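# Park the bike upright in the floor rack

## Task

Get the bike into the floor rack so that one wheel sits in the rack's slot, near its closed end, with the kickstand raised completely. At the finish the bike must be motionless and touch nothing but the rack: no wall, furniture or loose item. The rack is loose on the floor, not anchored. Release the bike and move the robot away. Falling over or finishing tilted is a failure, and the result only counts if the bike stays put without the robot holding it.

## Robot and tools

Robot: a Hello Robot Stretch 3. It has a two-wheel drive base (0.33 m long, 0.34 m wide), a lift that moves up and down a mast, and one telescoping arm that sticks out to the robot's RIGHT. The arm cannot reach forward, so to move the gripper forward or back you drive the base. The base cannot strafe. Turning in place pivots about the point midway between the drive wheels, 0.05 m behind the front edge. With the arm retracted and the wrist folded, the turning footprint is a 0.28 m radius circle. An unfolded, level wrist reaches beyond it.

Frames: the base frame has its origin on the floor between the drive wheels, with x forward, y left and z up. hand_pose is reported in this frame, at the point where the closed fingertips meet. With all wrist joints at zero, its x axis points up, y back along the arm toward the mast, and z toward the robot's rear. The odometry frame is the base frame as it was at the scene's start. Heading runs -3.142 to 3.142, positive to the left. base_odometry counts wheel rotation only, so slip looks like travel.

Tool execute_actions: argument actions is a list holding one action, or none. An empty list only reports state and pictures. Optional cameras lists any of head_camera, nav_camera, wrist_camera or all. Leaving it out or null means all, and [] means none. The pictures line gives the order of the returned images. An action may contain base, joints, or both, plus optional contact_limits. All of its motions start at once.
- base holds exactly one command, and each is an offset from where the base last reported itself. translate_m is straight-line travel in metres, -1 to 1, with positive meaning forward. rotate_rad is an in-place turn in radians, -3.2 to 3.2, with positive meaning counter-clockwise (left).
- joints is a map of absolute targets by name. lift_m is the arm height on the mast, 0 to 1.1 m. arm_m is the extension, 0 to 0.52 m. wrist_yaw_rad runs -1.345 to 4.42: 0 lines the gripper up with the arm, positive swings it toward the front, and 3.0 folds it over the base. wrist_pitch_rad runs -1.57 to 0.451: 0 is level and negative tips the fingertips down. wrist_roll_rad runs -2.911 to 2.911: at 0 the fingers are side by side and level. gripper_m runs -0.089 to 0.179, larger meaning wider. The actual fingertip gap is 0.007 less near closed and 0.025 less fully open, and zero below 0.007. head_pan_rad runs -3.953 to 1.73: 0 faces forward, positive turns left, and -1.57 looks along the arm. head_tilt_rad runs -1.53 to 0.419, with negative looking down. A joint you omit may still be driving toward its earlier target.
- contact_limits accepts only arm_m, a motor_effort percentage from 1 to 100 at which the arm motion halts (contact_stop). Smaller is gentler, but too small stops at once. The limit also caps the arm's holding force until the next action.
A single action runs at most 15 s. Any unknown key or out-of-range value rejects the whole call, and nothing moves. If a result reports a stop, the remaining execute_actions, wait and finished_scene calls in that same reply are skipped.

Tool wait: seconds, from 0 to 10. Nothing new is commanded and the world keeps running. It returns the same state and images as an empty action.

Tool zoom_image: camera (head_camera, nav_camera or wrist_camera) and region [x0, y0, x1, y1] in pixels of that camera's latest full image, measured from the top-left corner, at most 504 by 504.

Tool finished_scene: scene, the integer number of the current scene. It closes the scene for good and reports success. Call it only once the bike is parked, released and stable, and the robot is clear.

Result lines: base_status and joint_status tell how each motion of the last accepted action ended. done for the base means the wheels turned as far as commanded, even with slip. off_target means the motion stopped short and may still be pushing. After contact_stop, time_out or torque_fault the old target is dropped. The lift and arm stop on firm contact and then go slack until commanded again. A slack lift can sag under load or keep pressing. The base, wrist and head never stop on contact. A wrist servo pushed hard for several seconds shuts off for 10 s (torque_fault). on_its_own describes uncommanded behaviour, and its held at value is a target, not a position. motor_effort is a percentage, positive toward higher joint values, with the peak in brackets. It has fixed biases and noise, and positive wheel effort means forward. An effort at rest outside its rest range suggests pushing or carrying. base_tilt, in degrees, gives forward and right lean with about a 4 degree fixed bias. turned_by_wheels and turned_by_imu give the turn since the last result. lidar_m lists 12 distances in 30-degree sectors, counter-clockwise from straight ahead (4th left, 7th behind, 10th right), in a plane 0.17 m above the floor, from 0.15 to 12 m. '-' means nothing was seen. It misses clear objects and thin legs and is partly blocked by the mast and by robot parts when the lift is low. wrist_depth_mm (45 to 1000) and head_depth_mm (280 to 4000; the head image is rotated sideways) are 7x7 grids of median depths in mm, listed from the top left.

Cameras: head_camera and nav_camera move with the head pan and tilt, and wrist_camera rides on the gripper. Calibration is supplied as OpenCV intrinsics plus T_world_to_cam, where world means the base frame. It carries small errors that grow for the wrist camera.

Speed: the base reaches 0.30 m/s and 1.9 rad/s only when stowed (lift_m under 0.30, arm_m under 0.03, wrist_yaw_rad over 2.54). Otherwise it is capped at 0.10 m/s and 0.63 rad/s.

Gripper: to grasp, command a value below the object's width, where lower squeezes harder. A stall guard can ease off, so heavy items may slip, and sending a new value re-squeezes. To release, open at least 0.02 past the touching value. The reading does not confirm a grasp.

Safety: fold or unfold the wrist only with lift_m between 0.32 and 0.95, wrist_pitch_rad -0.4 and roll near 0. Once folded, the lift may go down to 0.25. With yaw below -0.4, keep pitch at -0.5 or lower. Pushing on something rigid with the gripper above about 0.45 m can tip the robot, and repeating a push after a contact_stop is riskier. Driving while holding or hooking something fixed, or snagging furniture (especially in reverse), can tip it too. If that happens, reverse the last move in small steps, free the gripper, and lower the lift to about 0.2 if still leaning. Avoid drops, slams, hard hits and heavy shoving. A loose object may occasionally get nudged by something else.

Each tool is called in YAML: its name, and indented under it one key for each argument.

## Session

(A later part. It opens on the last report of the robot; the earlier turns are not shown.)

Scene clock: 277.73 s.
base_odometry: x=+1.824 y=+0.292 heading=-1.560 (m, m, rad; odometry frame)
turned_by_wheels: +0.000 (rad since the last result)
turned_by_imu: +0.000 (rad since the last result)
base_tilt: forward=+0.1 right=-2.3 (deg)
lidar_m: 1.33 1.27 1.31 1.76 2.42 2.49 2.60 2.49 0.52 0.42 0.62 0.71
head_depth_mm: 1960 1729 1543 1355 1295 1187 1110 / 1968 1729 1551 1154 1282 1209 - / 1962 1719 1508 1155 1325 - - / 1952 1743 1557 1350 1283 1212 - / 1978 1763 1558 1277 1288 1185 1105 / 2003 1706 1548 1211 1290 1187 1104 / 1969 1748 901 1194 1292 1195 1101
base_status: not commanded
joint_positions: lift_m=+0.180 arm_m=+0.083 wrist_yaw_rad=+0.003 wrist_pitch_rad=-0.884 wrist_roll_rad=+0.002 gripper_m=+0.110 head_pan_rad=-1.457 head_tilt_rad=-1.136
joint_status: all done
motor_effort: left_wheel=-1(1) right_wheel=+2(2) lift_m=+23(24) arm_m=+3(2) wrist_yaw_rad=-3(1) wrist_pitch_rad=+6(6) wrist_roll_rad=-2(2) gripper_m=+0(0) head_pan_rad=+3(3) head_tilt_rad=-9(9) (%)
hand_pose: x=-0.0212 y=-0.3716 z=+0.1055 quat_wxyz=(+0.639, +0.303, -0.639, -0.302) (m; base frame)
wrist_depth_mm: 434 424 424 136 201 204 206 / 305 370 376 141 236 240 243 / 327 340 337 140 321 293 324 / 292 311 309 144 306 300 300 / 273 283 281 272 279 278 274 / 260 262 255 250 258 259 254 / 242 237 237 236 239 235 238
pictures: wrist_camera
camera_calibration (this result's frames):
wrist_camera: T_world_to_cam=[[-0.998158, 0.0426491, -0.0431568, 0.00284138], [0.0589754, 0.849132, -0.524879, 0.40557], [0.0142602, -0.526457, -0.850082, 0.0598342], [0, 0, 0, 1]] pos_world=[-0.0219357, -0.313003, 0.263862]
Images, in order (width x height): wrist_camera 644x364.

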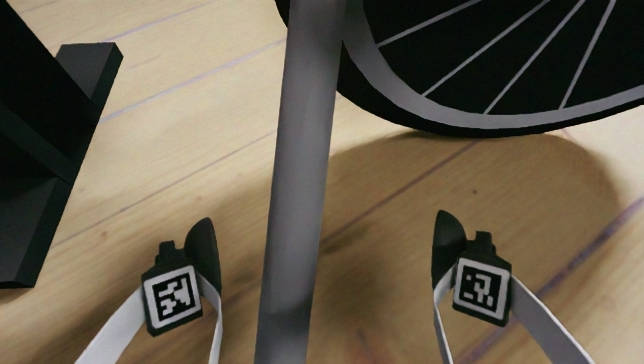

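execute_actions:
  actions:
    - {"base": {"translate_m": -0.035}}
  cameras: ["wrist_camera", "head_camera"]

Scene clock: 279.17 s.
base_odometry: x=+1.824 y=+0.327 heading=-1.560 (m, m, rad; odometry frame)
turned_by_wheels: +0.000 (rad since the last result)
turned_by_imu: +0.001 (rad since the last result)
base_tilt: forward=+0.2 right=-2.3 (deg)
lidar_m: 1.37 1.30 1.34 1.80 2.42 2.47 2.57 2.45 0.51 0.42 0.63 0.71
head_depth_mm: 1961 1735 1545 1379 1287 1191 1113 / 1971 1726 1552 1162 1288 1207 - / 1965 1715 1561 1130 1323 - - / 1969 1736 947 1236 1266 1216 - / 1961 1727 1557 1277 1300 1195 1103 / 1975 1736 1557 1218 1278 1190 1103 / 1977 1694 953 1201 1296 1189 1109
base_status: done
joint_positions: lift_m=+0.180 arm_m=+0.083 wrist_yaw_rad=+0.017 wrist_pitch_rad=-0.878 wrist_roll_rad=+0.002 gripper_m=+0.110 head_pan_rad=-1.457 head_tilt_rad=-1.136
joint_status: not commanded
on_its_own: wrist_yaw_rad is at rest, and its effort (-14) is outside its rest range (-12 to +12)
motor_effort: left_wheel=+4(8) right_wheel=-8(13) lift_m=+23(23) arm_m=+2(3) wrist_yaw_rad=-14(15) wrist_pitch_rad=+4(6) wrist_roll_rad=-2(2) gripper_m=-5(8) head_pan_rad=+3(3) head_tilt_rad=-9(9) (%)
hand_pose: x=-0.0192 y=-0.3728 z=+0.1063 quat_wxyz=(+0.642, +0.306, -0.638, -0.296) (m; base frame)
wrist_depth_mm: 440 434 407 197 200 200 202 / 360 386 139 232 233 236 239 / 337 341 142 331 284 286 327 / 304 312 144 308 306 306 301 / 286 284 143 282 280 281 276 / 265 267 144 258 259 260 255 / 245 240 191 242 238 235 237
pictures: head_camera (sideways: a quarter turn clockwise sets it upright), wrist_camera
camera_calibration (this result's frames):
head_camera: T_world_to_cam=[[-0.104744, 0.901525, -0.419858, 0.571967], [0.993132, 0.116954, 0.00336414, -0.00207444], [0.052137, -0.416622, -0.907583, 1.13883], [0, 0, 0, 1]] pos_world=[0.00259527, -0.0409393, 1.27373]
wrist_camera: T_world_to_cam=[[-0.998652, 0.0284518, -0.0434128, -0.000318971], [0.047151, 0.846956, -0.529568, 0.406358], [0.0217016, -0.530901, -0.847156, 0.0580202], [0, 0, 0, 1]] pos_world=[-0.0207379, -0.313356, 0.264333]
Images, in order (width x height): head_camera 896x504, wrist_camera 644x364.

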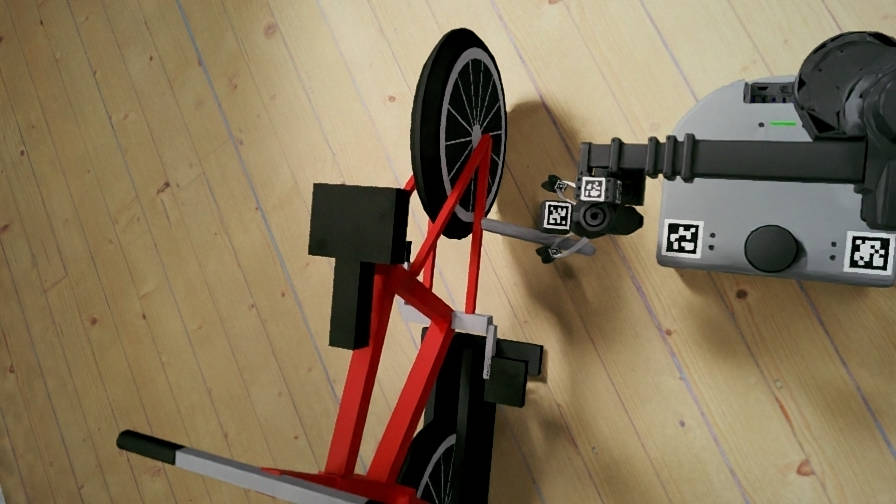

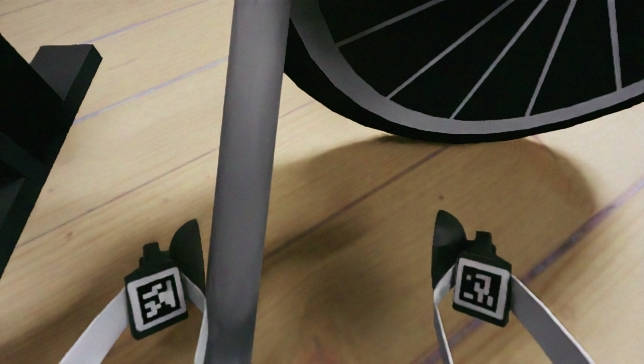

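execute_actions:
  actions: []

Scene clock: 279.53 s.
base_odometry: x=+1.824 y=+0.327 heading=-1.560 (m, m, rad; odometry frame)
turned_by_wheels: +0.000 (rad since the last result)
turned_by_imu: +0.000 (rad since the last result)
base_tilt: forward=+0.2 right=-2.3 (deg)
lidar_m: 1.37 1.31 1.34 1.80 2.41 2.47 2.57 2.45 0.51 0.42 0.64 0.71
head_depth_mm: 1967 1735 1545 1400 1286 1184 1109 / 1950 1745 1561 1155 1289 1216 - / 1947 1732 1563 1142 1310 - - / 1952 1735 949 1233 1266 1219 - / 1975 1734 1547 1293 1291 1196 1100 / 1949 1742 1555 1223 1275 1193 1094 / 1968 1690 956 1203 1298 1195 1113
base_status: done
joint_positions: lift_m=+0.180 arm_m=+0.083 wrist_yaw_rad=+0.017 wrist_pitch_rad=-0.878 wrist_roll_rad=+0.002 gripper_m=+0.110 head_pan_rad=-1.457 head_tilt_rad=-1.136
joint_status: not commanded
on_its_own: wrist_yaw_rad is at rest, and its effort (-15) is outside its rest range (-12 to +12)
motor_effort: left_wheel=+3(8) right_wheel=-8(13) lift_m=+23(23) arm_m=+2(3) wrist_yaw_rad=-15(15) wrist_pitch_rad=+4(6) wrist_roll_rad=-2(2) gripper_m=-5(8) head_pan_rad=+4(3) head_tilt_rad=-9(9) (%)
hand_pose: x=-0.0192 y=-0.3728 z=+0.1063 quat_wxyz=(+0.642, +0.306, -0.638, -0.296) (m; base frame)
wrist_depth_mm: 437 437 411 197 199 200 202 / 359 385 139 231 233 236 238 / 337 341 142 333 284 284 327 / 308 311 144 308 305 303 301 / 285 285 143 279 281 279 275 / 262 267 144 258 260 260 254 / 246 240 193 240 239 235 238
pictures: head_camera (sideways: a quarter turn clockwise sets it upright), nav_camera (sideways: a quarter turn counterclockwise sets it upright), wrist_camera
camera_calibration (this result's frames):
head_camera: T_world_to_cam=[[-0.104744, 0.901525, -0.419858, 0.571967], [0.993132, 0.116954, 0.00336414, -0.00207444], [0.0521371, -0.416622, -0.907584, 1.13883], [0, 0, 0, 1]] pos_world=[0.00259528, -0.0409393, 1.27373]
nav_camera: T_world_to_cam=[[0.0958739, -0.893881, 0.437932, -0.526528], [-0.993531, -0.112839, -0.0128131, 0.0732592], [0.0608693, -0.43387, -0.898917, 1.12922], [0, 0, 0, 1]] pos_world=[0.0545309, 0.0275468, 1.2466]
wrist_camera: T_world_to_cam=[[-0.998652, 0.0284516, -0.0434129, -0.000318984], [0.0471509, 0.846956, -0.529568, 0.406358], [0.0217018, -0.530901, -0.847156, 0.0580202], [0, 0, 0, 1]] pos_world=[-0.0207379, -0.313356, 0.264333]
Images, in order (width x height): head_camera 896x504, nav_camera 672x504, wrist_camera 644x364.

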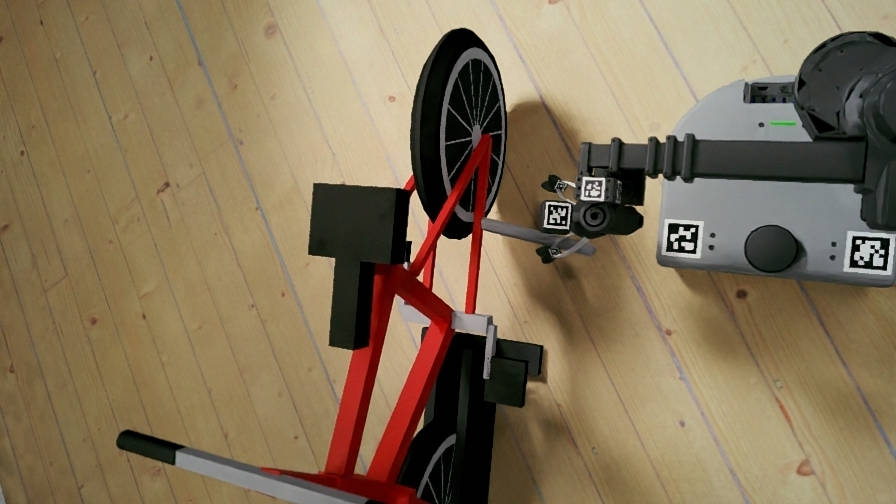

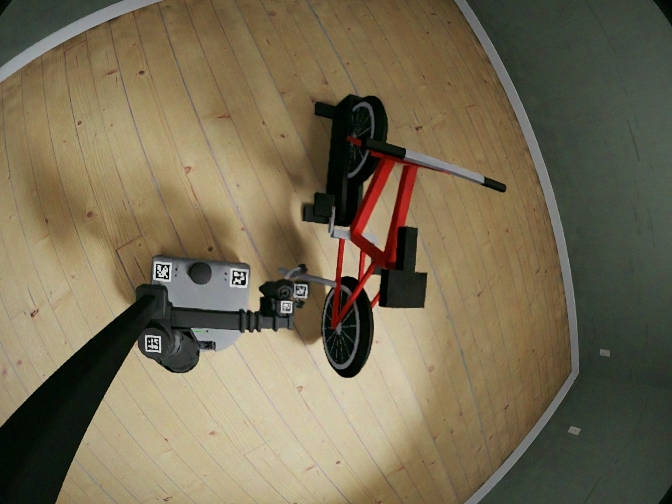

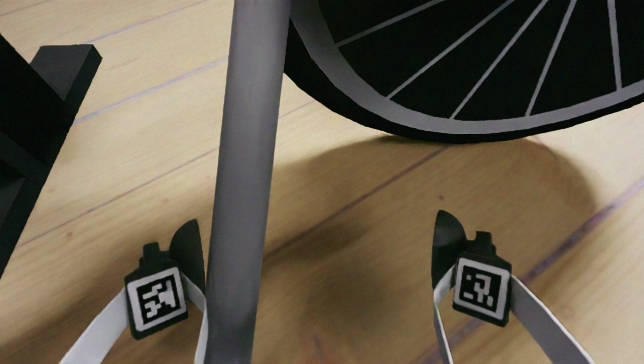

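execute_actions:
  actions:
    - {"base": {"translate_m": 0.046}, "joints": {"gripper_m": 0.13, "arm_m": 0.087, "lift_m": 0.183, "wrist_yaw_rad": 0.0}}
  cameras: ["wrist_camera"]

execute_actions:
  actions:
    - {"joints": {"wrist_roll_rad": -0.75}}
  cameras: ["wrist_camera", "head_camera"]

Scene clock: 282.60 s.
base_odometry: x=+1.824 y=+0.281 heading=-1.560 (m, m, rad; odometry frame)
turned_by_wheels: +0.000 (rad since the last result)
turned_by_imu: +0.000 (rad since the last result)
base_tilt: forward=+0.1 right=-2.3 (deg)
lidar_m: 1.33 1.27 1.30 1.75 2.43 2.49 2.61 2.49 0.52 0.42 0.61 0.71
head_depth_mm: 1951 1733 1560 1268 1286 1182 1111 / 1947 1730 1555 1183 1286 1214 - / 1944 1735 878 1158 1324 - - / 1961 1736 1569 1362 1290 1214 - / 1950 1731 1572 1267 1290 1191 1106 / 1975 1709 1554 1217 1283 1184 1100 / 1973 1724 1010 1189 1289 1190 1102
base_status: done
joint_positions: lift_m=+0.183 arm_m=+0.087 wrist_yaw_rad=+0.003 wrist_pitch_rad=-0.883 wrist_roll_rad=+0.002 gripper_m=+0.130 head_pan_rad=-1.457 head_tilt_rad=-1.136
joint_status: all done
motor_effort: left_wheel=-1(10) right_wheel=+2(6) lift_m=+31(32) arm_m=+3(5) wrist_yaw_rad=-2(16) wrist_pitch_rad=+6(7) wrist_roll_rad=-2(2) gripper_m=+0(74) head_pan_rad=+3(3) head_tilt_rad=-9(9) (%)
hand_pose: x=-0.0211 y=-0.3758 z=+0.1083 quat_wxyz=(+0.639, +0.303, -0.639, -0.302) (m; base frame)
wrist_depth_mm: 439 430 432 200 196 198 200 / 294 376 379 359 232 235 238 / 322 345 341 143 328 286 291 / 289 311 312 142 304 305 302 / 276 289 285 147 282 283 276 / 259 268 261 146 261 - 257 / 249 240 245 152 241 238 240
pictures: wrist_camera
camera_calibration (this result's frames):
wrist_camera: T_world_to_cam=[[-0.998197, 0.0417019, -0.0431801, 0.0029146], [0.0581975, 0.848629, -0.525777, 0.410513], [0.0147179, -0.527342, -0.849526, 0.0596153], [0, 0, 0, 1]] pos_world=[-0.0218589, -0.317057, 0.266609]
Images, in order (width x height): wrist_camera 644x364.

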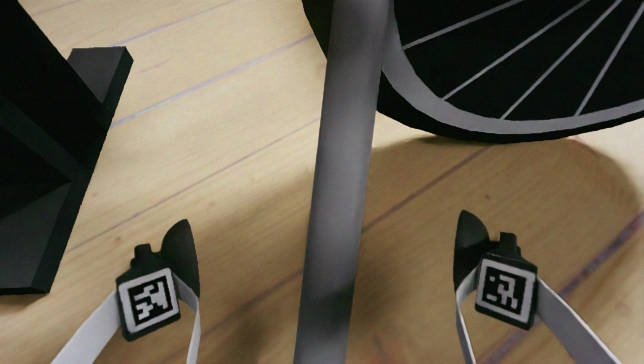

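Scene clock: 283.63 s.
base_odometry: x=+1.824 y=+0.281 heading=-1.560 (m, m, rad; odometry frame)
turned_by_wheels: +0.000 (rad since the last result)
turned_by_imu: +0.000 (rad since the last result)
base_tilt: forward=+0.2 right=-2.3 (deg)
lidar_m: 1.33 1.27 1.31 1.75 2.43 2.50 2.62 2.50 0.52 0.42 0.61 0.71
head_depth_mm: 1962 1731 1547 1276 1289 1189 1107 / 1966 1742 1552 1172 1286 1218 - / 1948 1727 878 1154 1308 - - / 1947 1740 1567 1358 1289 1217 - / 1964 1743 1567 1249 1284 1179 1107 / 1959 1720 1553 1217 1295 1192 1110 / 1950 1757 1002 1186 1296 1195 1103
base_status: not commanded
joint_positions: lift_m=+0.183 arm_m=+0.087 wrist_yaw_rad=+0.003 wrist_pitch_rad=-0.883 wrist_roll_rad=-0.747 gripper_m=+0.130 head_pan_rad=-1.457 head_tilt_rad=-1.136
joint_status: all done
motor_effort: left_wheel=-1(1) right_wheel=+2(2) lift_m=+31(30) arm_m=+3(3) wrist_yaw_rad=-3(3) wrist_pitch_rad=+6(6) wrist_roll_rad=-2(2) gripper_m=+0(0) head_pan_rad=+3(3) head_tilt_rad=-9(9) (%)
hand_pose: x=-0.0211 y=-0.3758 z=+0.1083 quat_wxyz=(+0.829, +0.392, -0.361, -0.170) (m; base frame)
wrist_depth_mm: 236 278 326 380 456 142 147 / 240 269 305 352 404 177 147 / 230 254 285 326 355 141 151 / 219 238 268 307 144 226 198 / 210 226 255 270 291 257 224 / 200 - 238 143 305 - 255 / 190 207 145 254 288 331 289
pictures: head_camera (sideways: a quarter turn clockwise sets it upright), wrist_camera
camera_calibration (this result's frames):
head_camera: T_world_to_cam=[[-0.104754, 0.901524, -0.419858, 0.571967], [0.99313, 0.116965, 0.00336414, -0.00207443], [0.0521415, -0.416622, -0.907583, 1.13883], [0, 0, 0, 1]] pos_world=[0.00259571, -0.0409393, 1.27373]
wrist_camera: T_world_to_cam=[[-0.771608, -0.495721, 0.3986, -0.242121], [-0.631239, 0.674044, -0.38367, 0.315078], [-0.0784801, -0.547655, -0.833016, 0.0482412], [0, 0, 0, 1]] pos_world=[0.0158528, -0.305982, 0.257581]
Images, in order (width x height): head_camera 896x504, wrist_camera 644x364.

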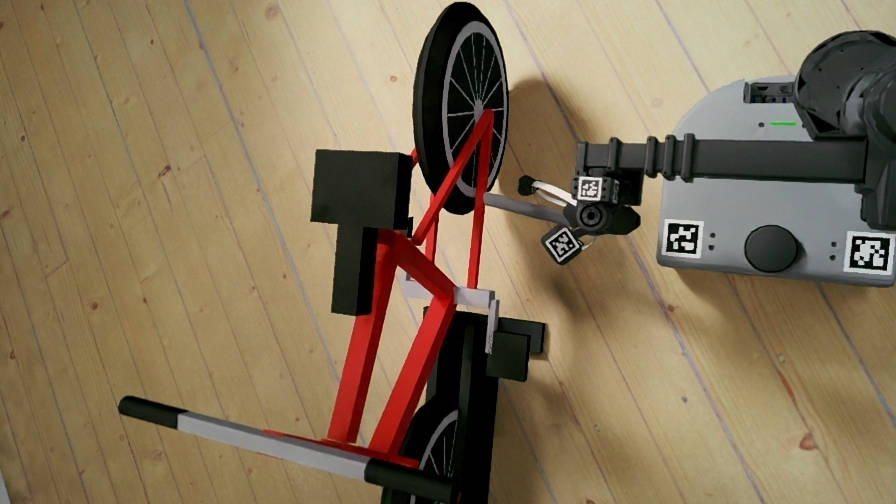

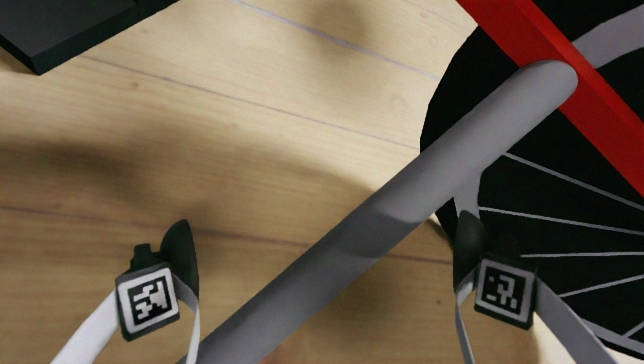

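execute_actions:
  actions:
    - {"joints": {"wrist_roll_rad": -1.0}}
  cameras: ["wrist_camera", "head_camera"]

Scene clock: 284.43 s.
base_odometry: x=+1.824 y=+0.281 heading=-1.560 (m, m, rad; odometry frame)
turned_by_wheels: +0.000 (rad since the last result)
turned_by_imu: +0.000 (rad since the last result)
base_tilt: forward=+0.1 right=-2.3 (deg)
lidar_m: 1.33 1.27 1.30 1.74 2.43 2.49 2.61 2.49 0.52 0.42 0.61 0.71
head_depth_mm: 1949 1738 1560 1263 1286 1191 1114 / 1955 1723 1547 1182 1296 1216 - / 1962 1728 874 1152 1309 - - / 1957 1736 1556 1360 1287 1216 - / 1963 1744 1567 1253 1295 1194 1103 / 1941 1711 1573 1208 1296 1191 1098 / 1960 1749 1009 1193 1291 1183 1108
base_status: not commanded
joint_positions: lift_m=+0.183 arm_m=+0.087 wrist_yaw_rad=-0.011 wrist_pitch_rad=-0.886 wrist_roll_rad=-0.979 gripper_m=+0.130 head_pan_rad=-1.457 head_tilt_rad=-1.136
joint_status: wrist_roll_rad off_target (ended at -0.979, target -1.000)
motor_effort: left_wheel=-3(3) right_wheel=+8(8) lift_m=+31(31) arm_m=+3(3) wrist_yaw_rad=+10(11) wrist_pitch_rad=+7(8) wrist_roll_rad=-11(12) gripper_m=-1(0) head_pan_rad=+3(3) head_tilt_rad=-9(9) (%)
hand_pose: x=-0.0231 y=-0.3753 z=+0.1079 quat_wxyz=(+0.864, +0.409, -0.265, -0.130) (m; base frame)
wrist_depth_mm: 223 250 293 351 444 146 155 / 216 240 280 335 408 199 147 / 209 233 270 313 375 190 145 / 203 225 259 303 260 143 157 / 195 216 248 153 143 234 201 / 191 - 147 143 321 - 220 / 185 144 144 268 315 321 235
pictures: head_camera (sideways: a quarter turn clockwise sets it upright), wrist_camera
camera_calibration (this result's frames):
head_camera: T_world_to_cam=[[-0.104754, 0.901524, -0.419858, 0.571967], [0.99313, 0.116965, 0.00336414, -0.00207443], [0.0521415, -0.416622, -0.907583, 1.13883], [0, 0, 0, 1]] pos_world=[0.00259571, -0.0409393, 1.27373]
wrist_camera: T_world_to_cam=[[-0.613184, -0.612457, 0.4989, -0.29419], [-0.782453, 0.557659, -0.277099, 0.254603], [-0.108505, -0.560278, -0.821167, 0.0413741], [0, 0, 0, 1]] pos_world=[0.0233111, -0.29898, 0.251297]
Images, in order (width x height): head_camera 896x504, wrist_camera 644x364.

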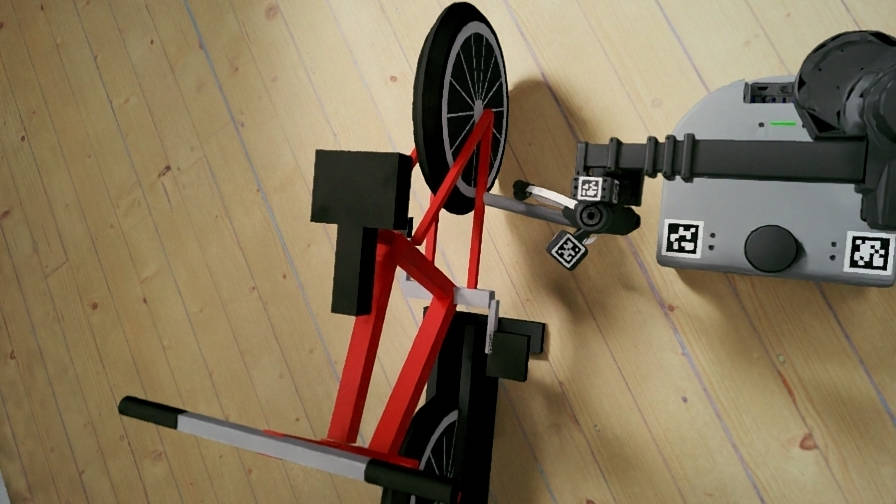

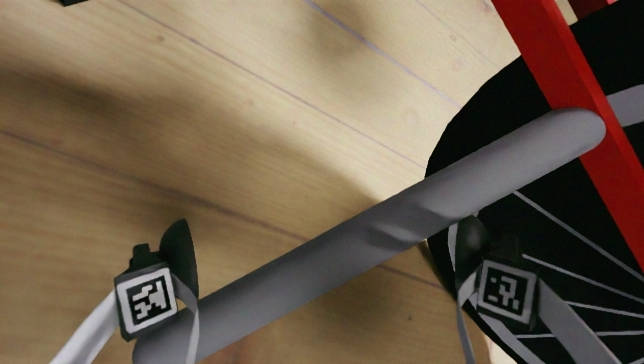

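execute_actions:
  actions:
    - {"base": {"translate_m": -0.016}, "joints": {"wrist_roll_rad": -1.15, "arm_m": 0.095, "lift_m": 0.19}}
  cameras: ["wrist_camera", "head_camera"]

Scene clock: 285.73 s.
base_odometry: x=+1.824 y=+0.297 heading=-1.560 (m, m, rad; odometry frame)
turned_by_wheels: +0.000 (rad since the last result)
turned_by_imu: +0.000 (rad since the last result)
base_tilt: forward=+0.1 right=-2.4 (deg)
lidar_m: 1.34 1.28 1.32 1.77 2.43 2.48 2.59 2.48 0.52 0.42 0.61 0.72
head_depth_mm: 1964 1715 1546 1267 1289 1190 1116 / 1971 1738 1561 1133 1295 1216 - / 1972 1743 1511 1153 1312 - - / 1977 1738 1554 1356 1289 1212 - / 1957 1738 1560 1220 1292 1189 1100 / 1967 1713 1561 1217 1283 1196 1107 / 1971 1750 1496 1206 1298 1191 1108
base_status: done
joint_positions: lift_m=+0.190 arm_m=+0.095 wrist_yaw_rad=-0.025 wrist_pitch_rad=-0.901 wrist_roll_rad=-1.065 gripper_m=+0.130 head_pan_rad=-1.457 head_tilt_rad=-1.136
joint_status: wrist_roll_rad off_target (ended at -1.065, target -1.150); the others done
on_its_own: wrist_yaw_rad is at rest, and its effort (+22) is outside its rest range (-12 to +12)
motor_effort: left_wheel=-5(12) right_wheel=+3(7) lift_m=+32(36) arm_m=+3(4) wrist_yaw_rad=+22(23) wrist_pitch_rad=+15(16) wrist_roll_rad=-46(49) gripper_m=-5(6) head_pan_rad=+4(3) head_tilt_rad=-9(9) (%)
hand_pose: x=-0.0249 y=-0.3798 z=+0.1127 quat_wxyz=(+0.870, +0.419, -0.230, -0.120) (m; base frame)
wrist_depth_mm: 218 246 285 344 430 146 167 / 213 238 276 328 407 208 151 / 208 231 269 318 380 196 148 / 202 226 260 303 270 143 154 / 197 217 251 150 143 224 192 / 193 - 144 144 326 - 210 / 186 141 227 274 330 296 223
pictures: head_camera (sideways: a quarter turn clockwise sets it upright), wrist_camera
camera_calibration (this result's frames):
head_camera: T_world_to_cam=[[-0.1048, 0.901519, -0.419858, 0.571967], [0.993124, 0.117016, 0.00336414, -0.00207439], [0.0521628, -0.416619, -0.907584, 1.13883], [0, 0, 0, 1]] pos_world=[0.00259781, -0.0409395, 1.27373]
wrist_camera: T_world_to_cam=[[-0.552436, -0.651914, 0.519444, -0.316272], [-0.824444, 0.519219, -0.225176, 0.235481], [-0.12291, -0.552648, -0.824302, 0.0453885], [0, 0, 0, 1]] pos_world=[0.0249994, -0.303364, 0.254724]
Images, in order (width x height): head_camera 896x504, wrist_camera 644x364.

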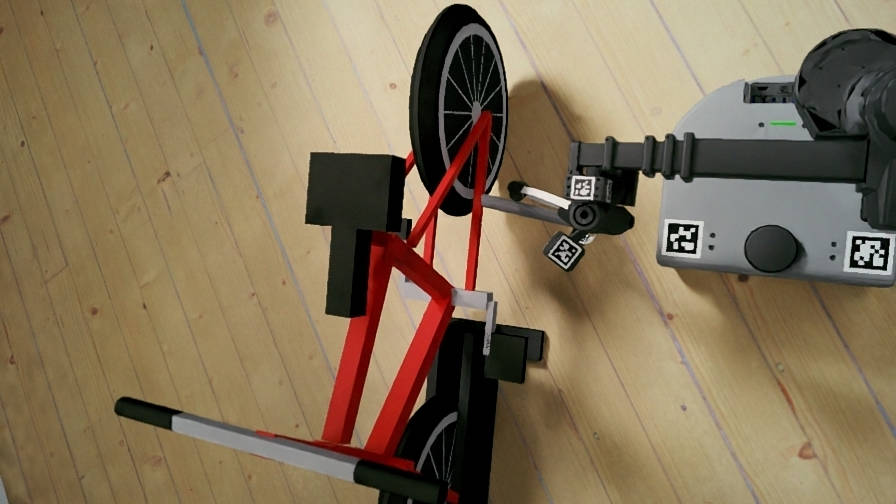

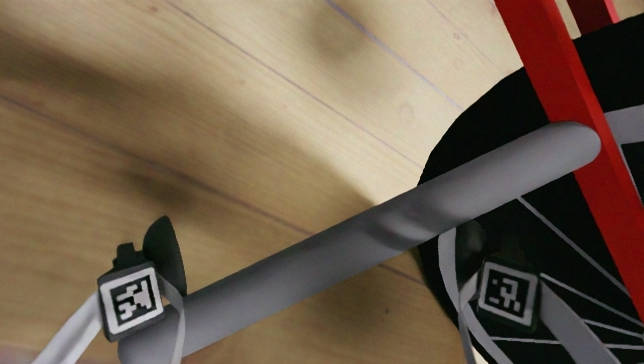

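execute_actions:
  actions:
    - {"base": {"translate_m": 0.014}, "joints": {"wrist_roll_rad": -0.97}}
  cameras: ["wrist_camera", "head_camera"]

Scene clock: 287.20 s.
base_odometry: x=+1.824 y=+0.283 heading=-1.560 (m, m, rad; odometry frame)
turned_by_wheels: +0.000 (rad since the last result)
turned_by_imu: +0.000 (rad since the last result)
base_tilt: forward=+0.2 right=-2.4 (deg)
lidar_m: 1.33 1.27 1.31 1.75 2.44 2.49 2.61 2.49 0.51 0.42 0.61 0.71
head_depth_mm: 1943 1719 1564 1346 1291 1199 1108 / 1953 1719 1545 1188 1295 1208 - / 1976 1723 1514 1145 1302 - - / 1969 1728 1562 1364 1287 1227 - / 1970 1722 1558 1254 1293 1193 1099 / 1965 1707 1547 1217 1292 1195 1102 / 1979 1749 954 1184 1289 1187 1101
base_status: done
joint_positions: lift_m=+0.190 arm_m=+0.095 wrist_yaw_rad=+0.000 wrist_pitch_rad=-0.885 wrist_roll_rad=-0.963 gripper_m=+0.130 head_pan_rad=-1.457 head_tilt_rad=-1.136
joint_status: all done
motor_effort: left_wheel=-1(11) right_wheel=+2(17) lift_m=+31(32) arm_m=+3(3) wrist_yaw_rad=+0(22) wrist_pitch_rad=+7(14) wrist_roll_rad=-4(45) gripper_m=-1(5) head_pan_rad=+2(3) head_tilt_rad=-9(9) (%)
hand_pose: x=-0.0214 y=-0.3835 z=+0.1151 quat_wxyz=(+0.862, +0.409, -0.270, -0.128) (m; base frame)
wrist_depth_mm: 230 260 303 361 460 141 154 / 223 253 291 345 425 148 150 / 217 240 277 325 373 151 152 / 209 232 268 312 154 144 156 / 203 221 255 151 144 223 164 / 197 - 148 145 326 - 211 / 188 144 147 272 324 305 224
pictures: head_camera (sideways: a quarter turn clockwise sets it upright), wrist_camera
camera_calibration (this result's frames):
head_camera: T_world_to_cam=[[-0.104804, 0.901518, -0.419858, 0.571967], [0.993124, 0.117021, 0.00336414, -0.00207439], [0.0521648, -0.416619, -0.907584, 1.13883], [0, 0, 0, 1]] pos_world=[0.00259801, -0.0409395, 1.27373]
wrist_camera: T_world_to_cam=[[-0.618936, -0.611225, 0.493277, -0.3008], [-0.778944, 0.558279, -0.285606, 0.263725], [-0.100817, -0.561007, -0.821649, 0.0427241], [0, 0, 0, 1]] pos_world=[0.0235579, -0.30712, 0.258803]
Images, in order (width x height): head_camera 896x504, wrist_camera 644x364.

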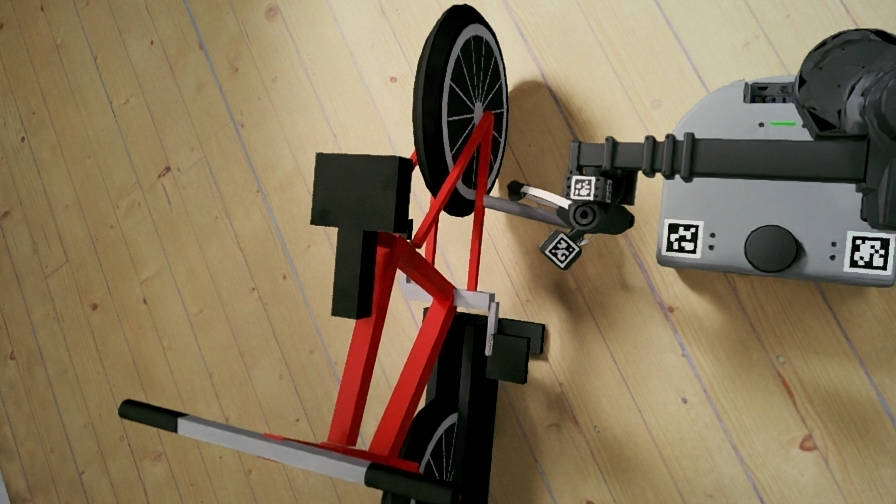

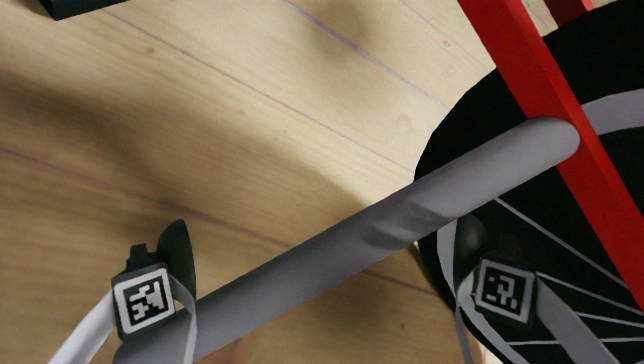

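execute_actions:
  actions:
    - {"base": {"translate_m": -0.03}, "joints": {"wrist_roll_rad": -1.27}}
  cameras: ["wrist_camera", "head_camera"]

Scene clock: 290.03 s.
base_odometry: x=+1.824 y=+0.313 heading=-1.560 (m, m, rad; odometry frame)
turned_by_wheels: +0.000 (rad since the last result)
turned_by_imu: +0.000 (rad since the last result)
base_tilt: forward=+0.1 right=-2.3 (deg)
lidar_m: 1.36 1.29 1.33 1.79 2.41 2.48 2.58 2.47 0.52 0.42 0.62 0.71
head_depth_mm: 1945 1739 1557 1352 1293 1183 1112 / 1966 1736 1558 1136 1275 1220 - / 1948 1736 1537 1156 1315 - - / 1984 1739 1564 1354 1284 1218 - / 1960 1742 1557 1270 1291 1191 1106 / 1991 1738 1564 1225 1279 1196 1102 / 1965 1709 902 1206 1286 1196 1108
base_status: done
joint_positions: lift_m=+0.190 arm_m=+0.095 wrist_yaw_rad=-0.009 wrist_pitch_rad=-0.886 wrist_roll_rad=-1.207 gripper_m=+0.130 head_pan_rad=-1.457 head_tilt_rad=-1.136
joint_status: wrist_roll_rad off_target (ended at -1.207, target -1.270)
motor_effort: left_wheel=-2(10) right_wheel=-3(11) lift_m=+30(32) arm_m=+3(3) wrist_yaw_rad=+8(23) wrist_pitch_rad=+7(8) wrist_roll_rad=-34(54) gripper_m=-4(4) head_pan_rad=+4(3) head_tilt_rad=-9(8) (%)
hand_pose: x=-0.0227 y=-0.3831 z=+0.1149 quat_wxyz=(+0.888, +0.421, -0.165, -0.082) (m; base frame)
wrist_depth_mm: 206 232 274 332 423 499 193 / 204 230 268 325 407 204 151 / 200 224 263 317 373 188 151 / 196 222 258 311 236 143 156 / 194 213 254 149 143 209 162 / 192 - 145 144 312 - 167 / 184 141 225 289 329 260 169
pictures: head_camera (sideways: a quarter turn clockwise sets it upright), wrist_camera
camera_calibration (this result's frames):
head_camera: T_world_to_cam=[[-0.104825, 0.901516, -0.419858, 0.571967], [0.993121, 0.117044, 0.00336414, -0.00207437], [0.0521746, -0.416618, -0.907583, 1.13883], [0, 0, 0, 1]] pos_world=[0.00259896, -0.0409396, 1.27373]
wrist_camera: T_world_to_cam=[[-0.417439, -0.706125, 0.571955, -0.342116], [-0.9002, 0.407256, -0.154216, 0.186744], [-0.124036, -0.579249, -0.805658, 0.0332886], [0, 0, 0, 1]] pos_world=[0.0294233, -0.298347, 0.251293]
Images, in order (width x height): head_camera 896x504, wrist_camera 644x364.

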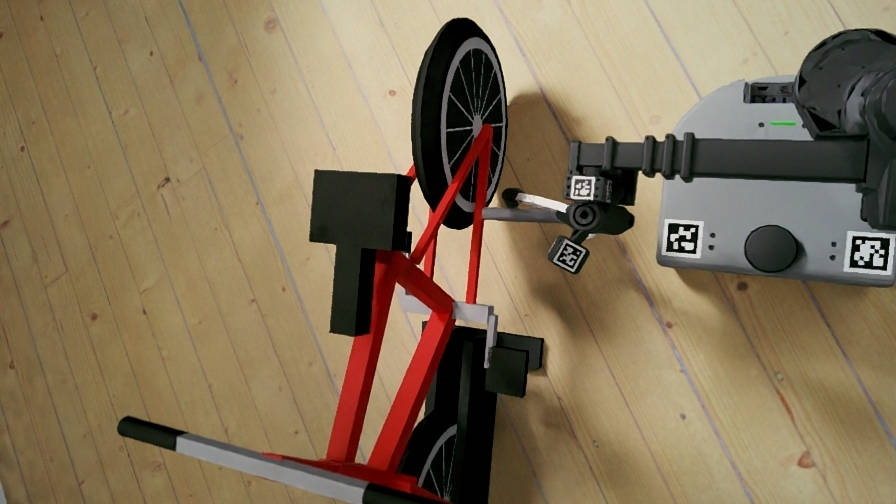

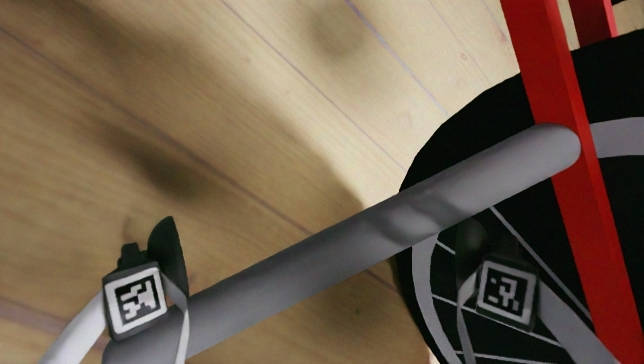

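The kickstand is rotating and the required torque is dropping, so I'm continuing the same motion.

execute_actions:
  actions:
    - {"base": {"translate_m": -0.028}, "joints": {"wrist_roll_rad": -1.52, "arm_m": 0.097, "lift_m": 0.192}}
  cameras: ["wrist_camera", "head_camera"]

Scene clock: 291.50 s.
base_odometry: x=+1.824 y=+0.341 heading=-1.560 (m, m, rad; odometry frame)
turned_by_wheels: +0.000 (rad since the last result)
turned_by_imu: +0.000 (rad since the last result)
base_tilt: forward=+0.1 right=-2.3 (deg)
lidar_m: 1.38 1.32 1.36 1.82 2.40 2.46 2.56 2.45 0.51 0.42 0.64 0.71
head_depth_mm: 1970 1725 1555 1395 1288 1197 1112 / 1940 1736 1556 1181 1280 1217 - / 1979 1740 1567 1140 1318 - - / 1956 1745 954 1357 1301 1217 - / 1975 1737 1554 1339 1296 1191 1102 / 1985 1750 1561 1219 1284 1187 1102 / 1971 1687 976 1206 1293 1201 1104
base_status: done
joint_positions: lift_m=+0.192 arm_m=+0.097 wrist_yaw_rad=-0.015 wrist_pitch_rad=-0.886 wrist_roll_rad=-1.461 gripper_m=+0.130 head_pan_rad=-1.457 head_tilt_rad=-1.136
joint_status: wrist_roll_rad off_target (ended at -1.461, target -1.520); the others done
on_its_own: wrist_yaw_rad is at rest, and its effort (+13) is outside its rest range (-12 to +12)
motor_effort: left_wheel=-2(16) right_wheel=+0(11) lift_m=+30(32) arm_m=+4(4) wrist_yaw_rad=+13(38) wrist_pitch_rad=+7(11) wrist_roll_rad=-32(58) gripper_m=-3(4) head_pan_rad=+3(3) head_tilt_rad=-9(9) (%)
hand_pose: x=-0.0236 y=-0.3850 z=+0.1169 quat_wxyz=(+0.902, +0.428, -0.053, -0.031) (m; base frame)
wrist_depth_mm: 187 213 251 306 394 515 142 / 189 212 250 305 388 497 148 / 189 213 251 308 363 193 151 / 190 215 252 307 242 143 156 / 190 210 254 149 142 197 161 / 190 - 143 142 275 - 166 / 188 139 243 319 292 225 172
pictures: head_camera (sideways: a quarter turn clockwise sets it upright), wrist_camera
camera_calibration (this result's frames):
head_camera: T_world_to_cam=[[-0.10487, 0.901511, -0.419858, 0.571968], [0.993115, 0.117093, 0.00336414, -0.00207434], [0.0521953, -0.416615, -0.907583, 1.13883], [0, 0, 0, 1]] pos_world=[0.00260099, -0.0409398, 1.27373]
wrist_camera: T_world_to_cam=[[-0.181112, -0.764627, 0.618502, -0.367345], [-0.9736, 0.228243, -0.00292603, 0.0987515], [-0.138931, -0.602704, -0.785778, 0.0219817], [0, 0, 0, 1]] pos_world=[0.0326679, -0.290173, 0.244766]
Images, in order (width x height): head_camera 896x504, wrist_camera 644x364.

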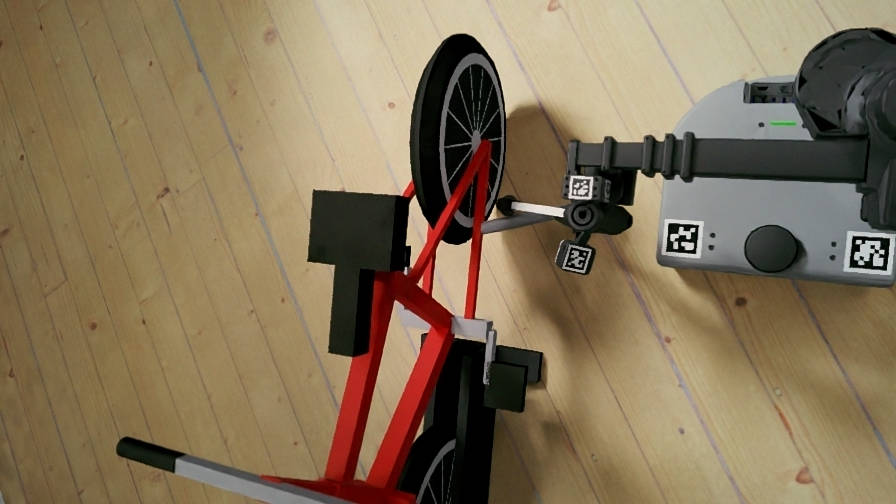

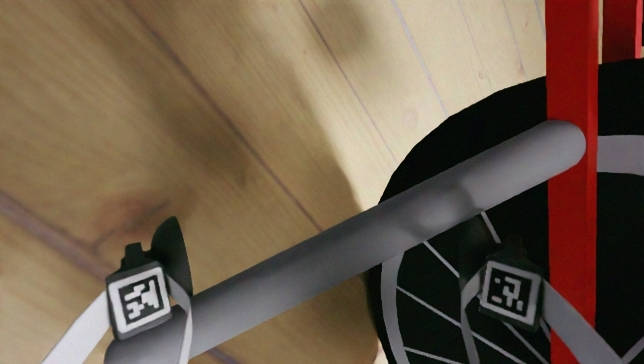

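execute_actions:
  actions:
    - {"base": {"translate_m": -0.034}, "joints": {"wrist_roll_rad": -1.64, "gripper_m": 0.108}}
  cameras: ["wrist_camera", "head_camera"]

Scene clock: 292.90 s.
base_odometry: x=+1.823 y=+0.375 heading=-1.560 (m, m, rad; odometry frame)
turned_by_wheels: +0.000 (rad since the last result)
turned_by_imu: +0.000 (rad since the last result)
base_tilt: forward=+0.1 right=-2.3 (deg)
lidar_m: 1.41 1.35 1.38 1.86 2.38 2.45 2.53 2.41 0.51 0.42 0.66 0.71
head_depth_mm: 1942 1733 1557 1410 1289 1189 1111 / 1955 1738 1552 1190 1292 1214 - / 1952 1733 1560 1120 1324 - - / 1955 1748 881 1200 1287 1216 - / 1968 1754 1556 1209 1292 1192 1100 / 1949 1733 1559 1205 1274 1194 1110 / 1974 1698 1561 1211 1298 1190 1106
base_status: done
joint_positions: lift_m=+0.192 arm_m=+0.097 wrist_yaw_rad=+0.001 wrist_pitch_rad=-0.871 wrist_roll_rad=-1.619 gripper_m=+0.108 head_pan_rad=-1.457 head_tilt_rad=-1.136
joint_status: wrist_roll_rad off_target (ended at -1.619, target -1.640); the others done
motor_effort: left_wheel=+2(14) right_wheel=-5(8) lift_m=+30(30) arm_m=+3(3) wrist_yaw_rad=-1(26) wrist_pitch_rad=+0(7) wrist_roll_rad=-12(43) gripper_m=-2(82) head_pan_rad=+3(2) head_tilt_rad=-9(8) (%)
hand_pose: x=-0.0212 y=-0.3884 z=+0.1191 quat_wxyz=(+0.906, +0.422, +0.022, +0.010) (m; base frame)
wrist_depth_mm: 181 201 239 290 378 515 146 / 183 206 245 295 384 226 148 / 187 209 247 303 269 146 151 / 187 213 254 314 146 146 157 / 191 215 265 145 140 198 161 / 192 212 140 140 270 169 164 / 196 140 138 325 265 215 169
pictures: head_camera (sideways: a quarter turn clockwise sets it upright), wrist_camera
camera_calibration (this result's frames):
head_camera: T_world_to_cam=[[-0.10487, 0.901511, -0.419858, 0.571967], [0.993115, 0.117093, 0.00336414, -0.00207434], [0.0521953, -0.416615, -0.907583, 1.13883], [0, 0, 0, 1]] pos_world=[0.002601, -0.0409398, 1.27373]
wrist_camera: T_world_to_cam=[[-0.0114017, -0.768833, 0.639347, -0.37139], [-0.991197, 0.0930317, 0.0941969, 0.037351], [-0.131901, -0.632645, -0.763126, 0.00784262], [0, 0, 0, 1]] pos_world=[0.0338221, -0.284051, 0.239914]
Images, in order (width x height): head_camera 896x504, wrist_camera 644x364.

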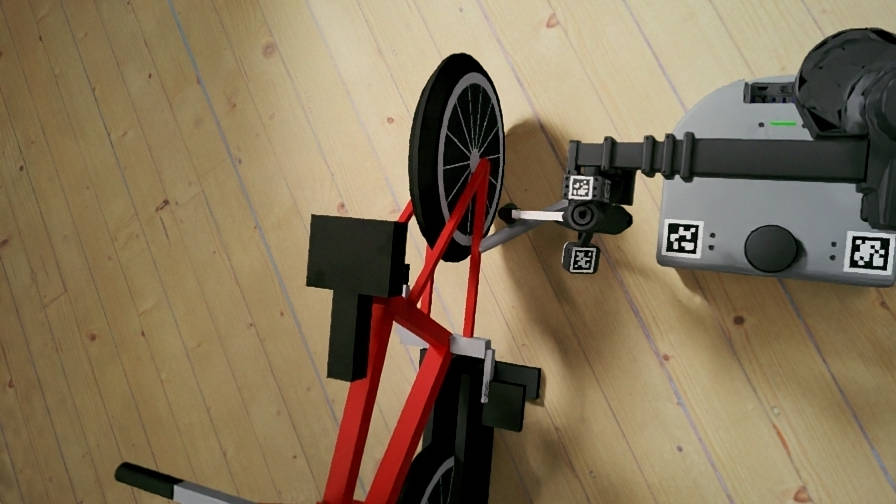

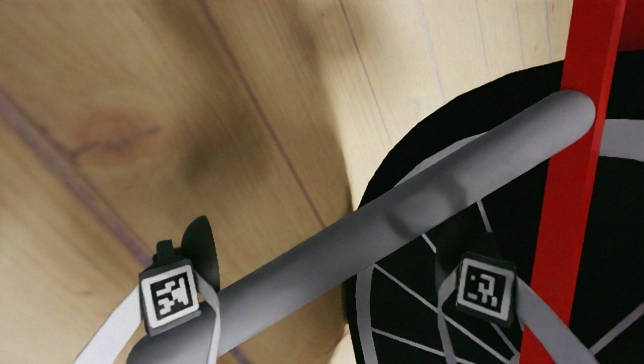

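execute_actions:
  actions:
    - {"base": {"translate_m": -0.046}, "joints": {"wrist_roll_rad": -1.56, "gripper_m": 0.082, "arm_m": 0.102, "lift_m": 0.197}}
  cameras: ["wrist_camera", "head_camera"]

Scene clock: 295.80 s.
base_odometry: x=+1.823 y=+0.421 heading=-1.560 (m, m, rad; odometry frame)
turned_by_wheels: +0.000 (rad since the last result)
turned_by_imu: +0.000 (rad since the last result)
base_tilt: forward=+0.1 right=-2.3 (deg)
lidar_m: 1.45 1.38 1.43 1.91 2.35 2.42 2.50 2.37 0.51 0.41 0.69 0.71
head_depth_mm: 1955 1733 1561 1400 1282 1182 1117 / 1949 1745 1552 1357 1284 1214 - / 1959 1734 1554 1135 1319 - - / 1967 1720 1534 1171 1276 1214 - / 1978 1728 1552 1361 1288 1198 1105 / 1961 1746 1557 1201 1302 1188 1102 / 1974 1727 1563 1231 1285 1193 1102
base_status: done
joint_positions: lift_m=+0.197 arm_m=+0.102 wrist_yaw_rad=-0.027 wrist_pitch_rad=-0.797 wrist_roll_rad=-1.542 gripper_m=+0.082 head_pan_rad=-1.456 head_tilt_rad=-1.136
joint_status: all done
on_its_own: wrist_yaw_rad is at rest, and its effort (+24) is outside its rest range (-12 to +12); wrist_pitch_rad is at rest, and its effort (-35) is outside its rest range (-20 to +32)
motor_effort: left_wheel=-7(9) right_wheel=+17(17) lift_m=+26(35) arm_m=+0(3) wrist_yaw_rad=+24(25) wrist_pitch_rad=-35(36) wrist_roll_rad=-10(10) gripper_m=-11(86) head_pan_rad=+3(3) head_tilt_rad=-8(9) (%)
hand_pose: x=-0.0258 y=-0.4088 z=+0.1356 quat_wxyz=(+0.921, +0.388, -0.018, -0.018) (m; base frame)
wrist_depth_mm: 192 219 267 333 202 142 142 / 194 221 270 313 207 150 145 / 195 224 273 279 148 159 150 / 197 225 275 286 145 168 153 / 199 229 285 299 144 171 138 / 200 226 300 315 146 154 156 / 201 227 287 336 186 200 160
pictures: head_camera (sideways: a quarter turn clockwise sets it upright), wrist_camera
camera_calibration (this result's frames):
head_camera: T_world_to_cam=[[-0.104884, 0.901509, -0.419857, 0.571967], [0.993113, 0.117108, 0.00336414, -0.00207433], [0.0522015, -0.416613, -0.907584, 1.13883], [0, 0, 0, 1]] pos_world=[0.00260161, -0.0409398, 1.27373]
wrist_camera: T_world_to_cam=[[-0.108083, -0.714325, 0.691418, -0.384949], [-0.982762, 0.181702, 0.0340954, 0.0778063], [-0.149987, -0.675814, -0.72165, -0.0168114], [0, 0, 0, 1]] pos_world=[0.0323371, -0.300477, 0.251376]
Images, in order (width x height): head_camera 896x504, wrist_camera 644x364.

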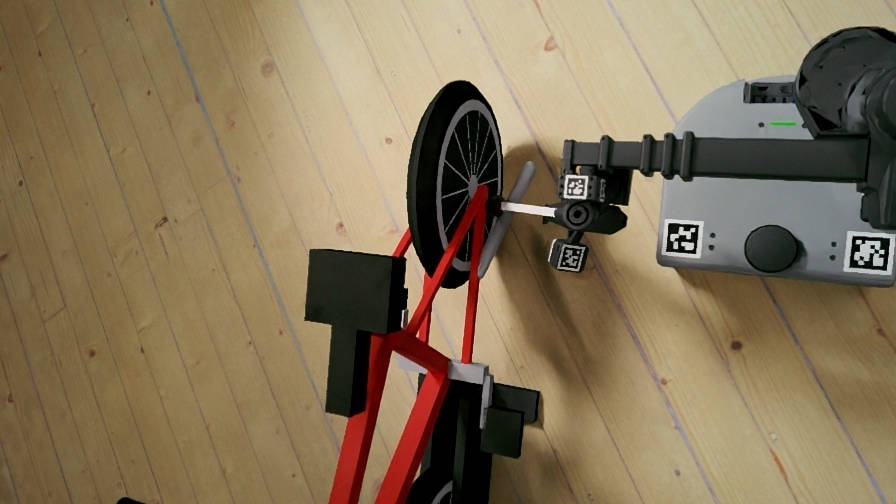

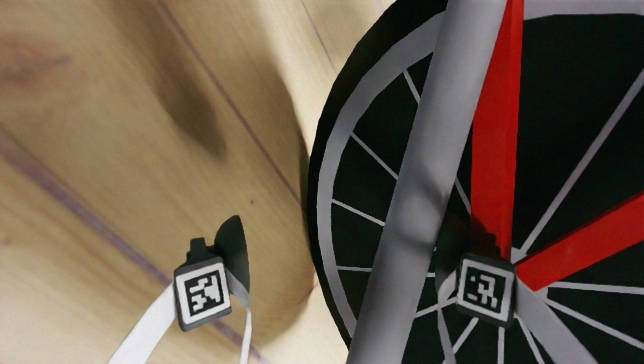

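execute_actions:
  actions:
    - {"base": {"translate_m": -0.06}, "joints": {"arm_m": 0.114, "lift_m": 0.207}}
  cameras: ["wrist_camera", "head_camera"]

Scene clock: 297.77 s.
base_odometry: x=+1.822 y=+0.481 heading=-1.560 (m, m, rad; odometry frame)
turned_by_wheels: +0.000 (rad since the last result)
turned_by_imu: +0.001 (rad since the last result)
base_tilt: forward=+0.1 right=-2.4 (deg)
lidar_m: 1.51 1.43 1.48 1.98 2.33 2.38 2.43 2.32 0.52 0.41 0.54 0.72
head_depth_mm: 1957 1721 1553 1421 1286 1180 1117 / 1962 1737 1551 1360 1287 1211 - / 1939 1745 1552 1164 1322 - - / 1951 1745 1529 1162 1280 1217 - / 1965 1736 889 1367 1286 1185 1109 / 1963 1736 1487 1254 1289 1194 1106 / 1981 1735 1562 1237 1290 1185 1099
base_status: done
joint_positions: lift_m=+0.207 arm_m=+0.113 wrist_yaw_rad=+0.034 wrist_pitch_rad=-0.824 wrist_roll_rad=-1.580 gripper_m=+0.082 head_pan_rad=-1.456 head_tilt_rad=-1.136
joint_status: all done
on_its_own: wrist_yaw_rad is at rest, and its effort (-30) is outside its rest range (-12 to +12); wrist_pitch_rad is at rest, and its effort (-22) is outside its rest range (-20 to +32)
motor_effort: left_wheel=+7(14) right_wheel=-16(29) lift_m=+20(27) arm_m=+5(11) wrist_yaw_rad=-30(46) wrist_pitch_rad=-22(35) wrist_roll_rad=+10(15) gripper_m=-8(11) head_pan_rad=+2(3) head_tilt_rad=-8(9) (%)
hand_pose: x=-0.0160 y=-0.4147 z=+0.1416 quat_wxyz=(+0.916, +0.401, +0.011, +0.017) (m; base frame)
wrist_depth_mm: 197 224 268 336 213 148 148 / 198 226 273 317 215 155 149 / 200 230 276 284 151 162 151 / 203 232 280 287 147 168 153 / 205 236 294 294 146 170 137 / 206 235 310 299 146 156 156 / 210 237 297 331 215 195 156
pictures: head_camera (sideways: a quarter turn clockwise sets it upright), wrist_camera
camera_calibration (this result's frames):
head_camera: T_world_to_cam=[[-0.104911, 0.901637, -0.419576, 0.5716], [0.993112, 0.117121, 0.0033651, -0.00207556], [0.0521752, -0.416333, -0.907714, 1.139], [0, 0, 0, 1]] pos_world=[0.00260118, -0.0409312, 1.27372]
wrist_camera: T_world_to_cam=[[-0.0258719, -0.738462, 0.673799, -0.398485], [-0.993695, 0.09255, 0.0632768, 0.047037], [-0.109088, -0.667914, -0.7362, -0.00901383], [0, 0, 0, 1]] pos_world=[0.0354476, -0.30464, 0.258887]
Images, in order (width x height): head_camera 896x504, wrist_camera 644x364.

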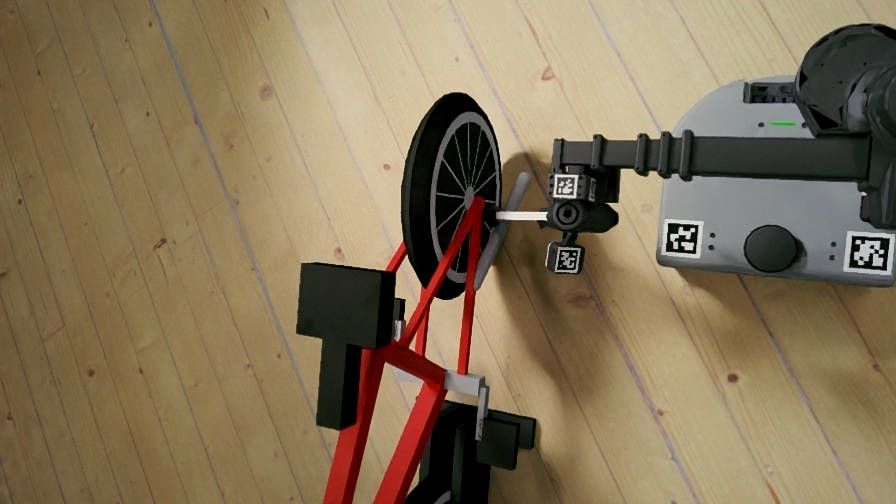

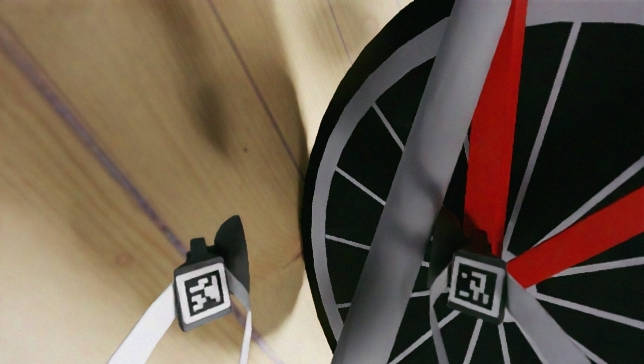

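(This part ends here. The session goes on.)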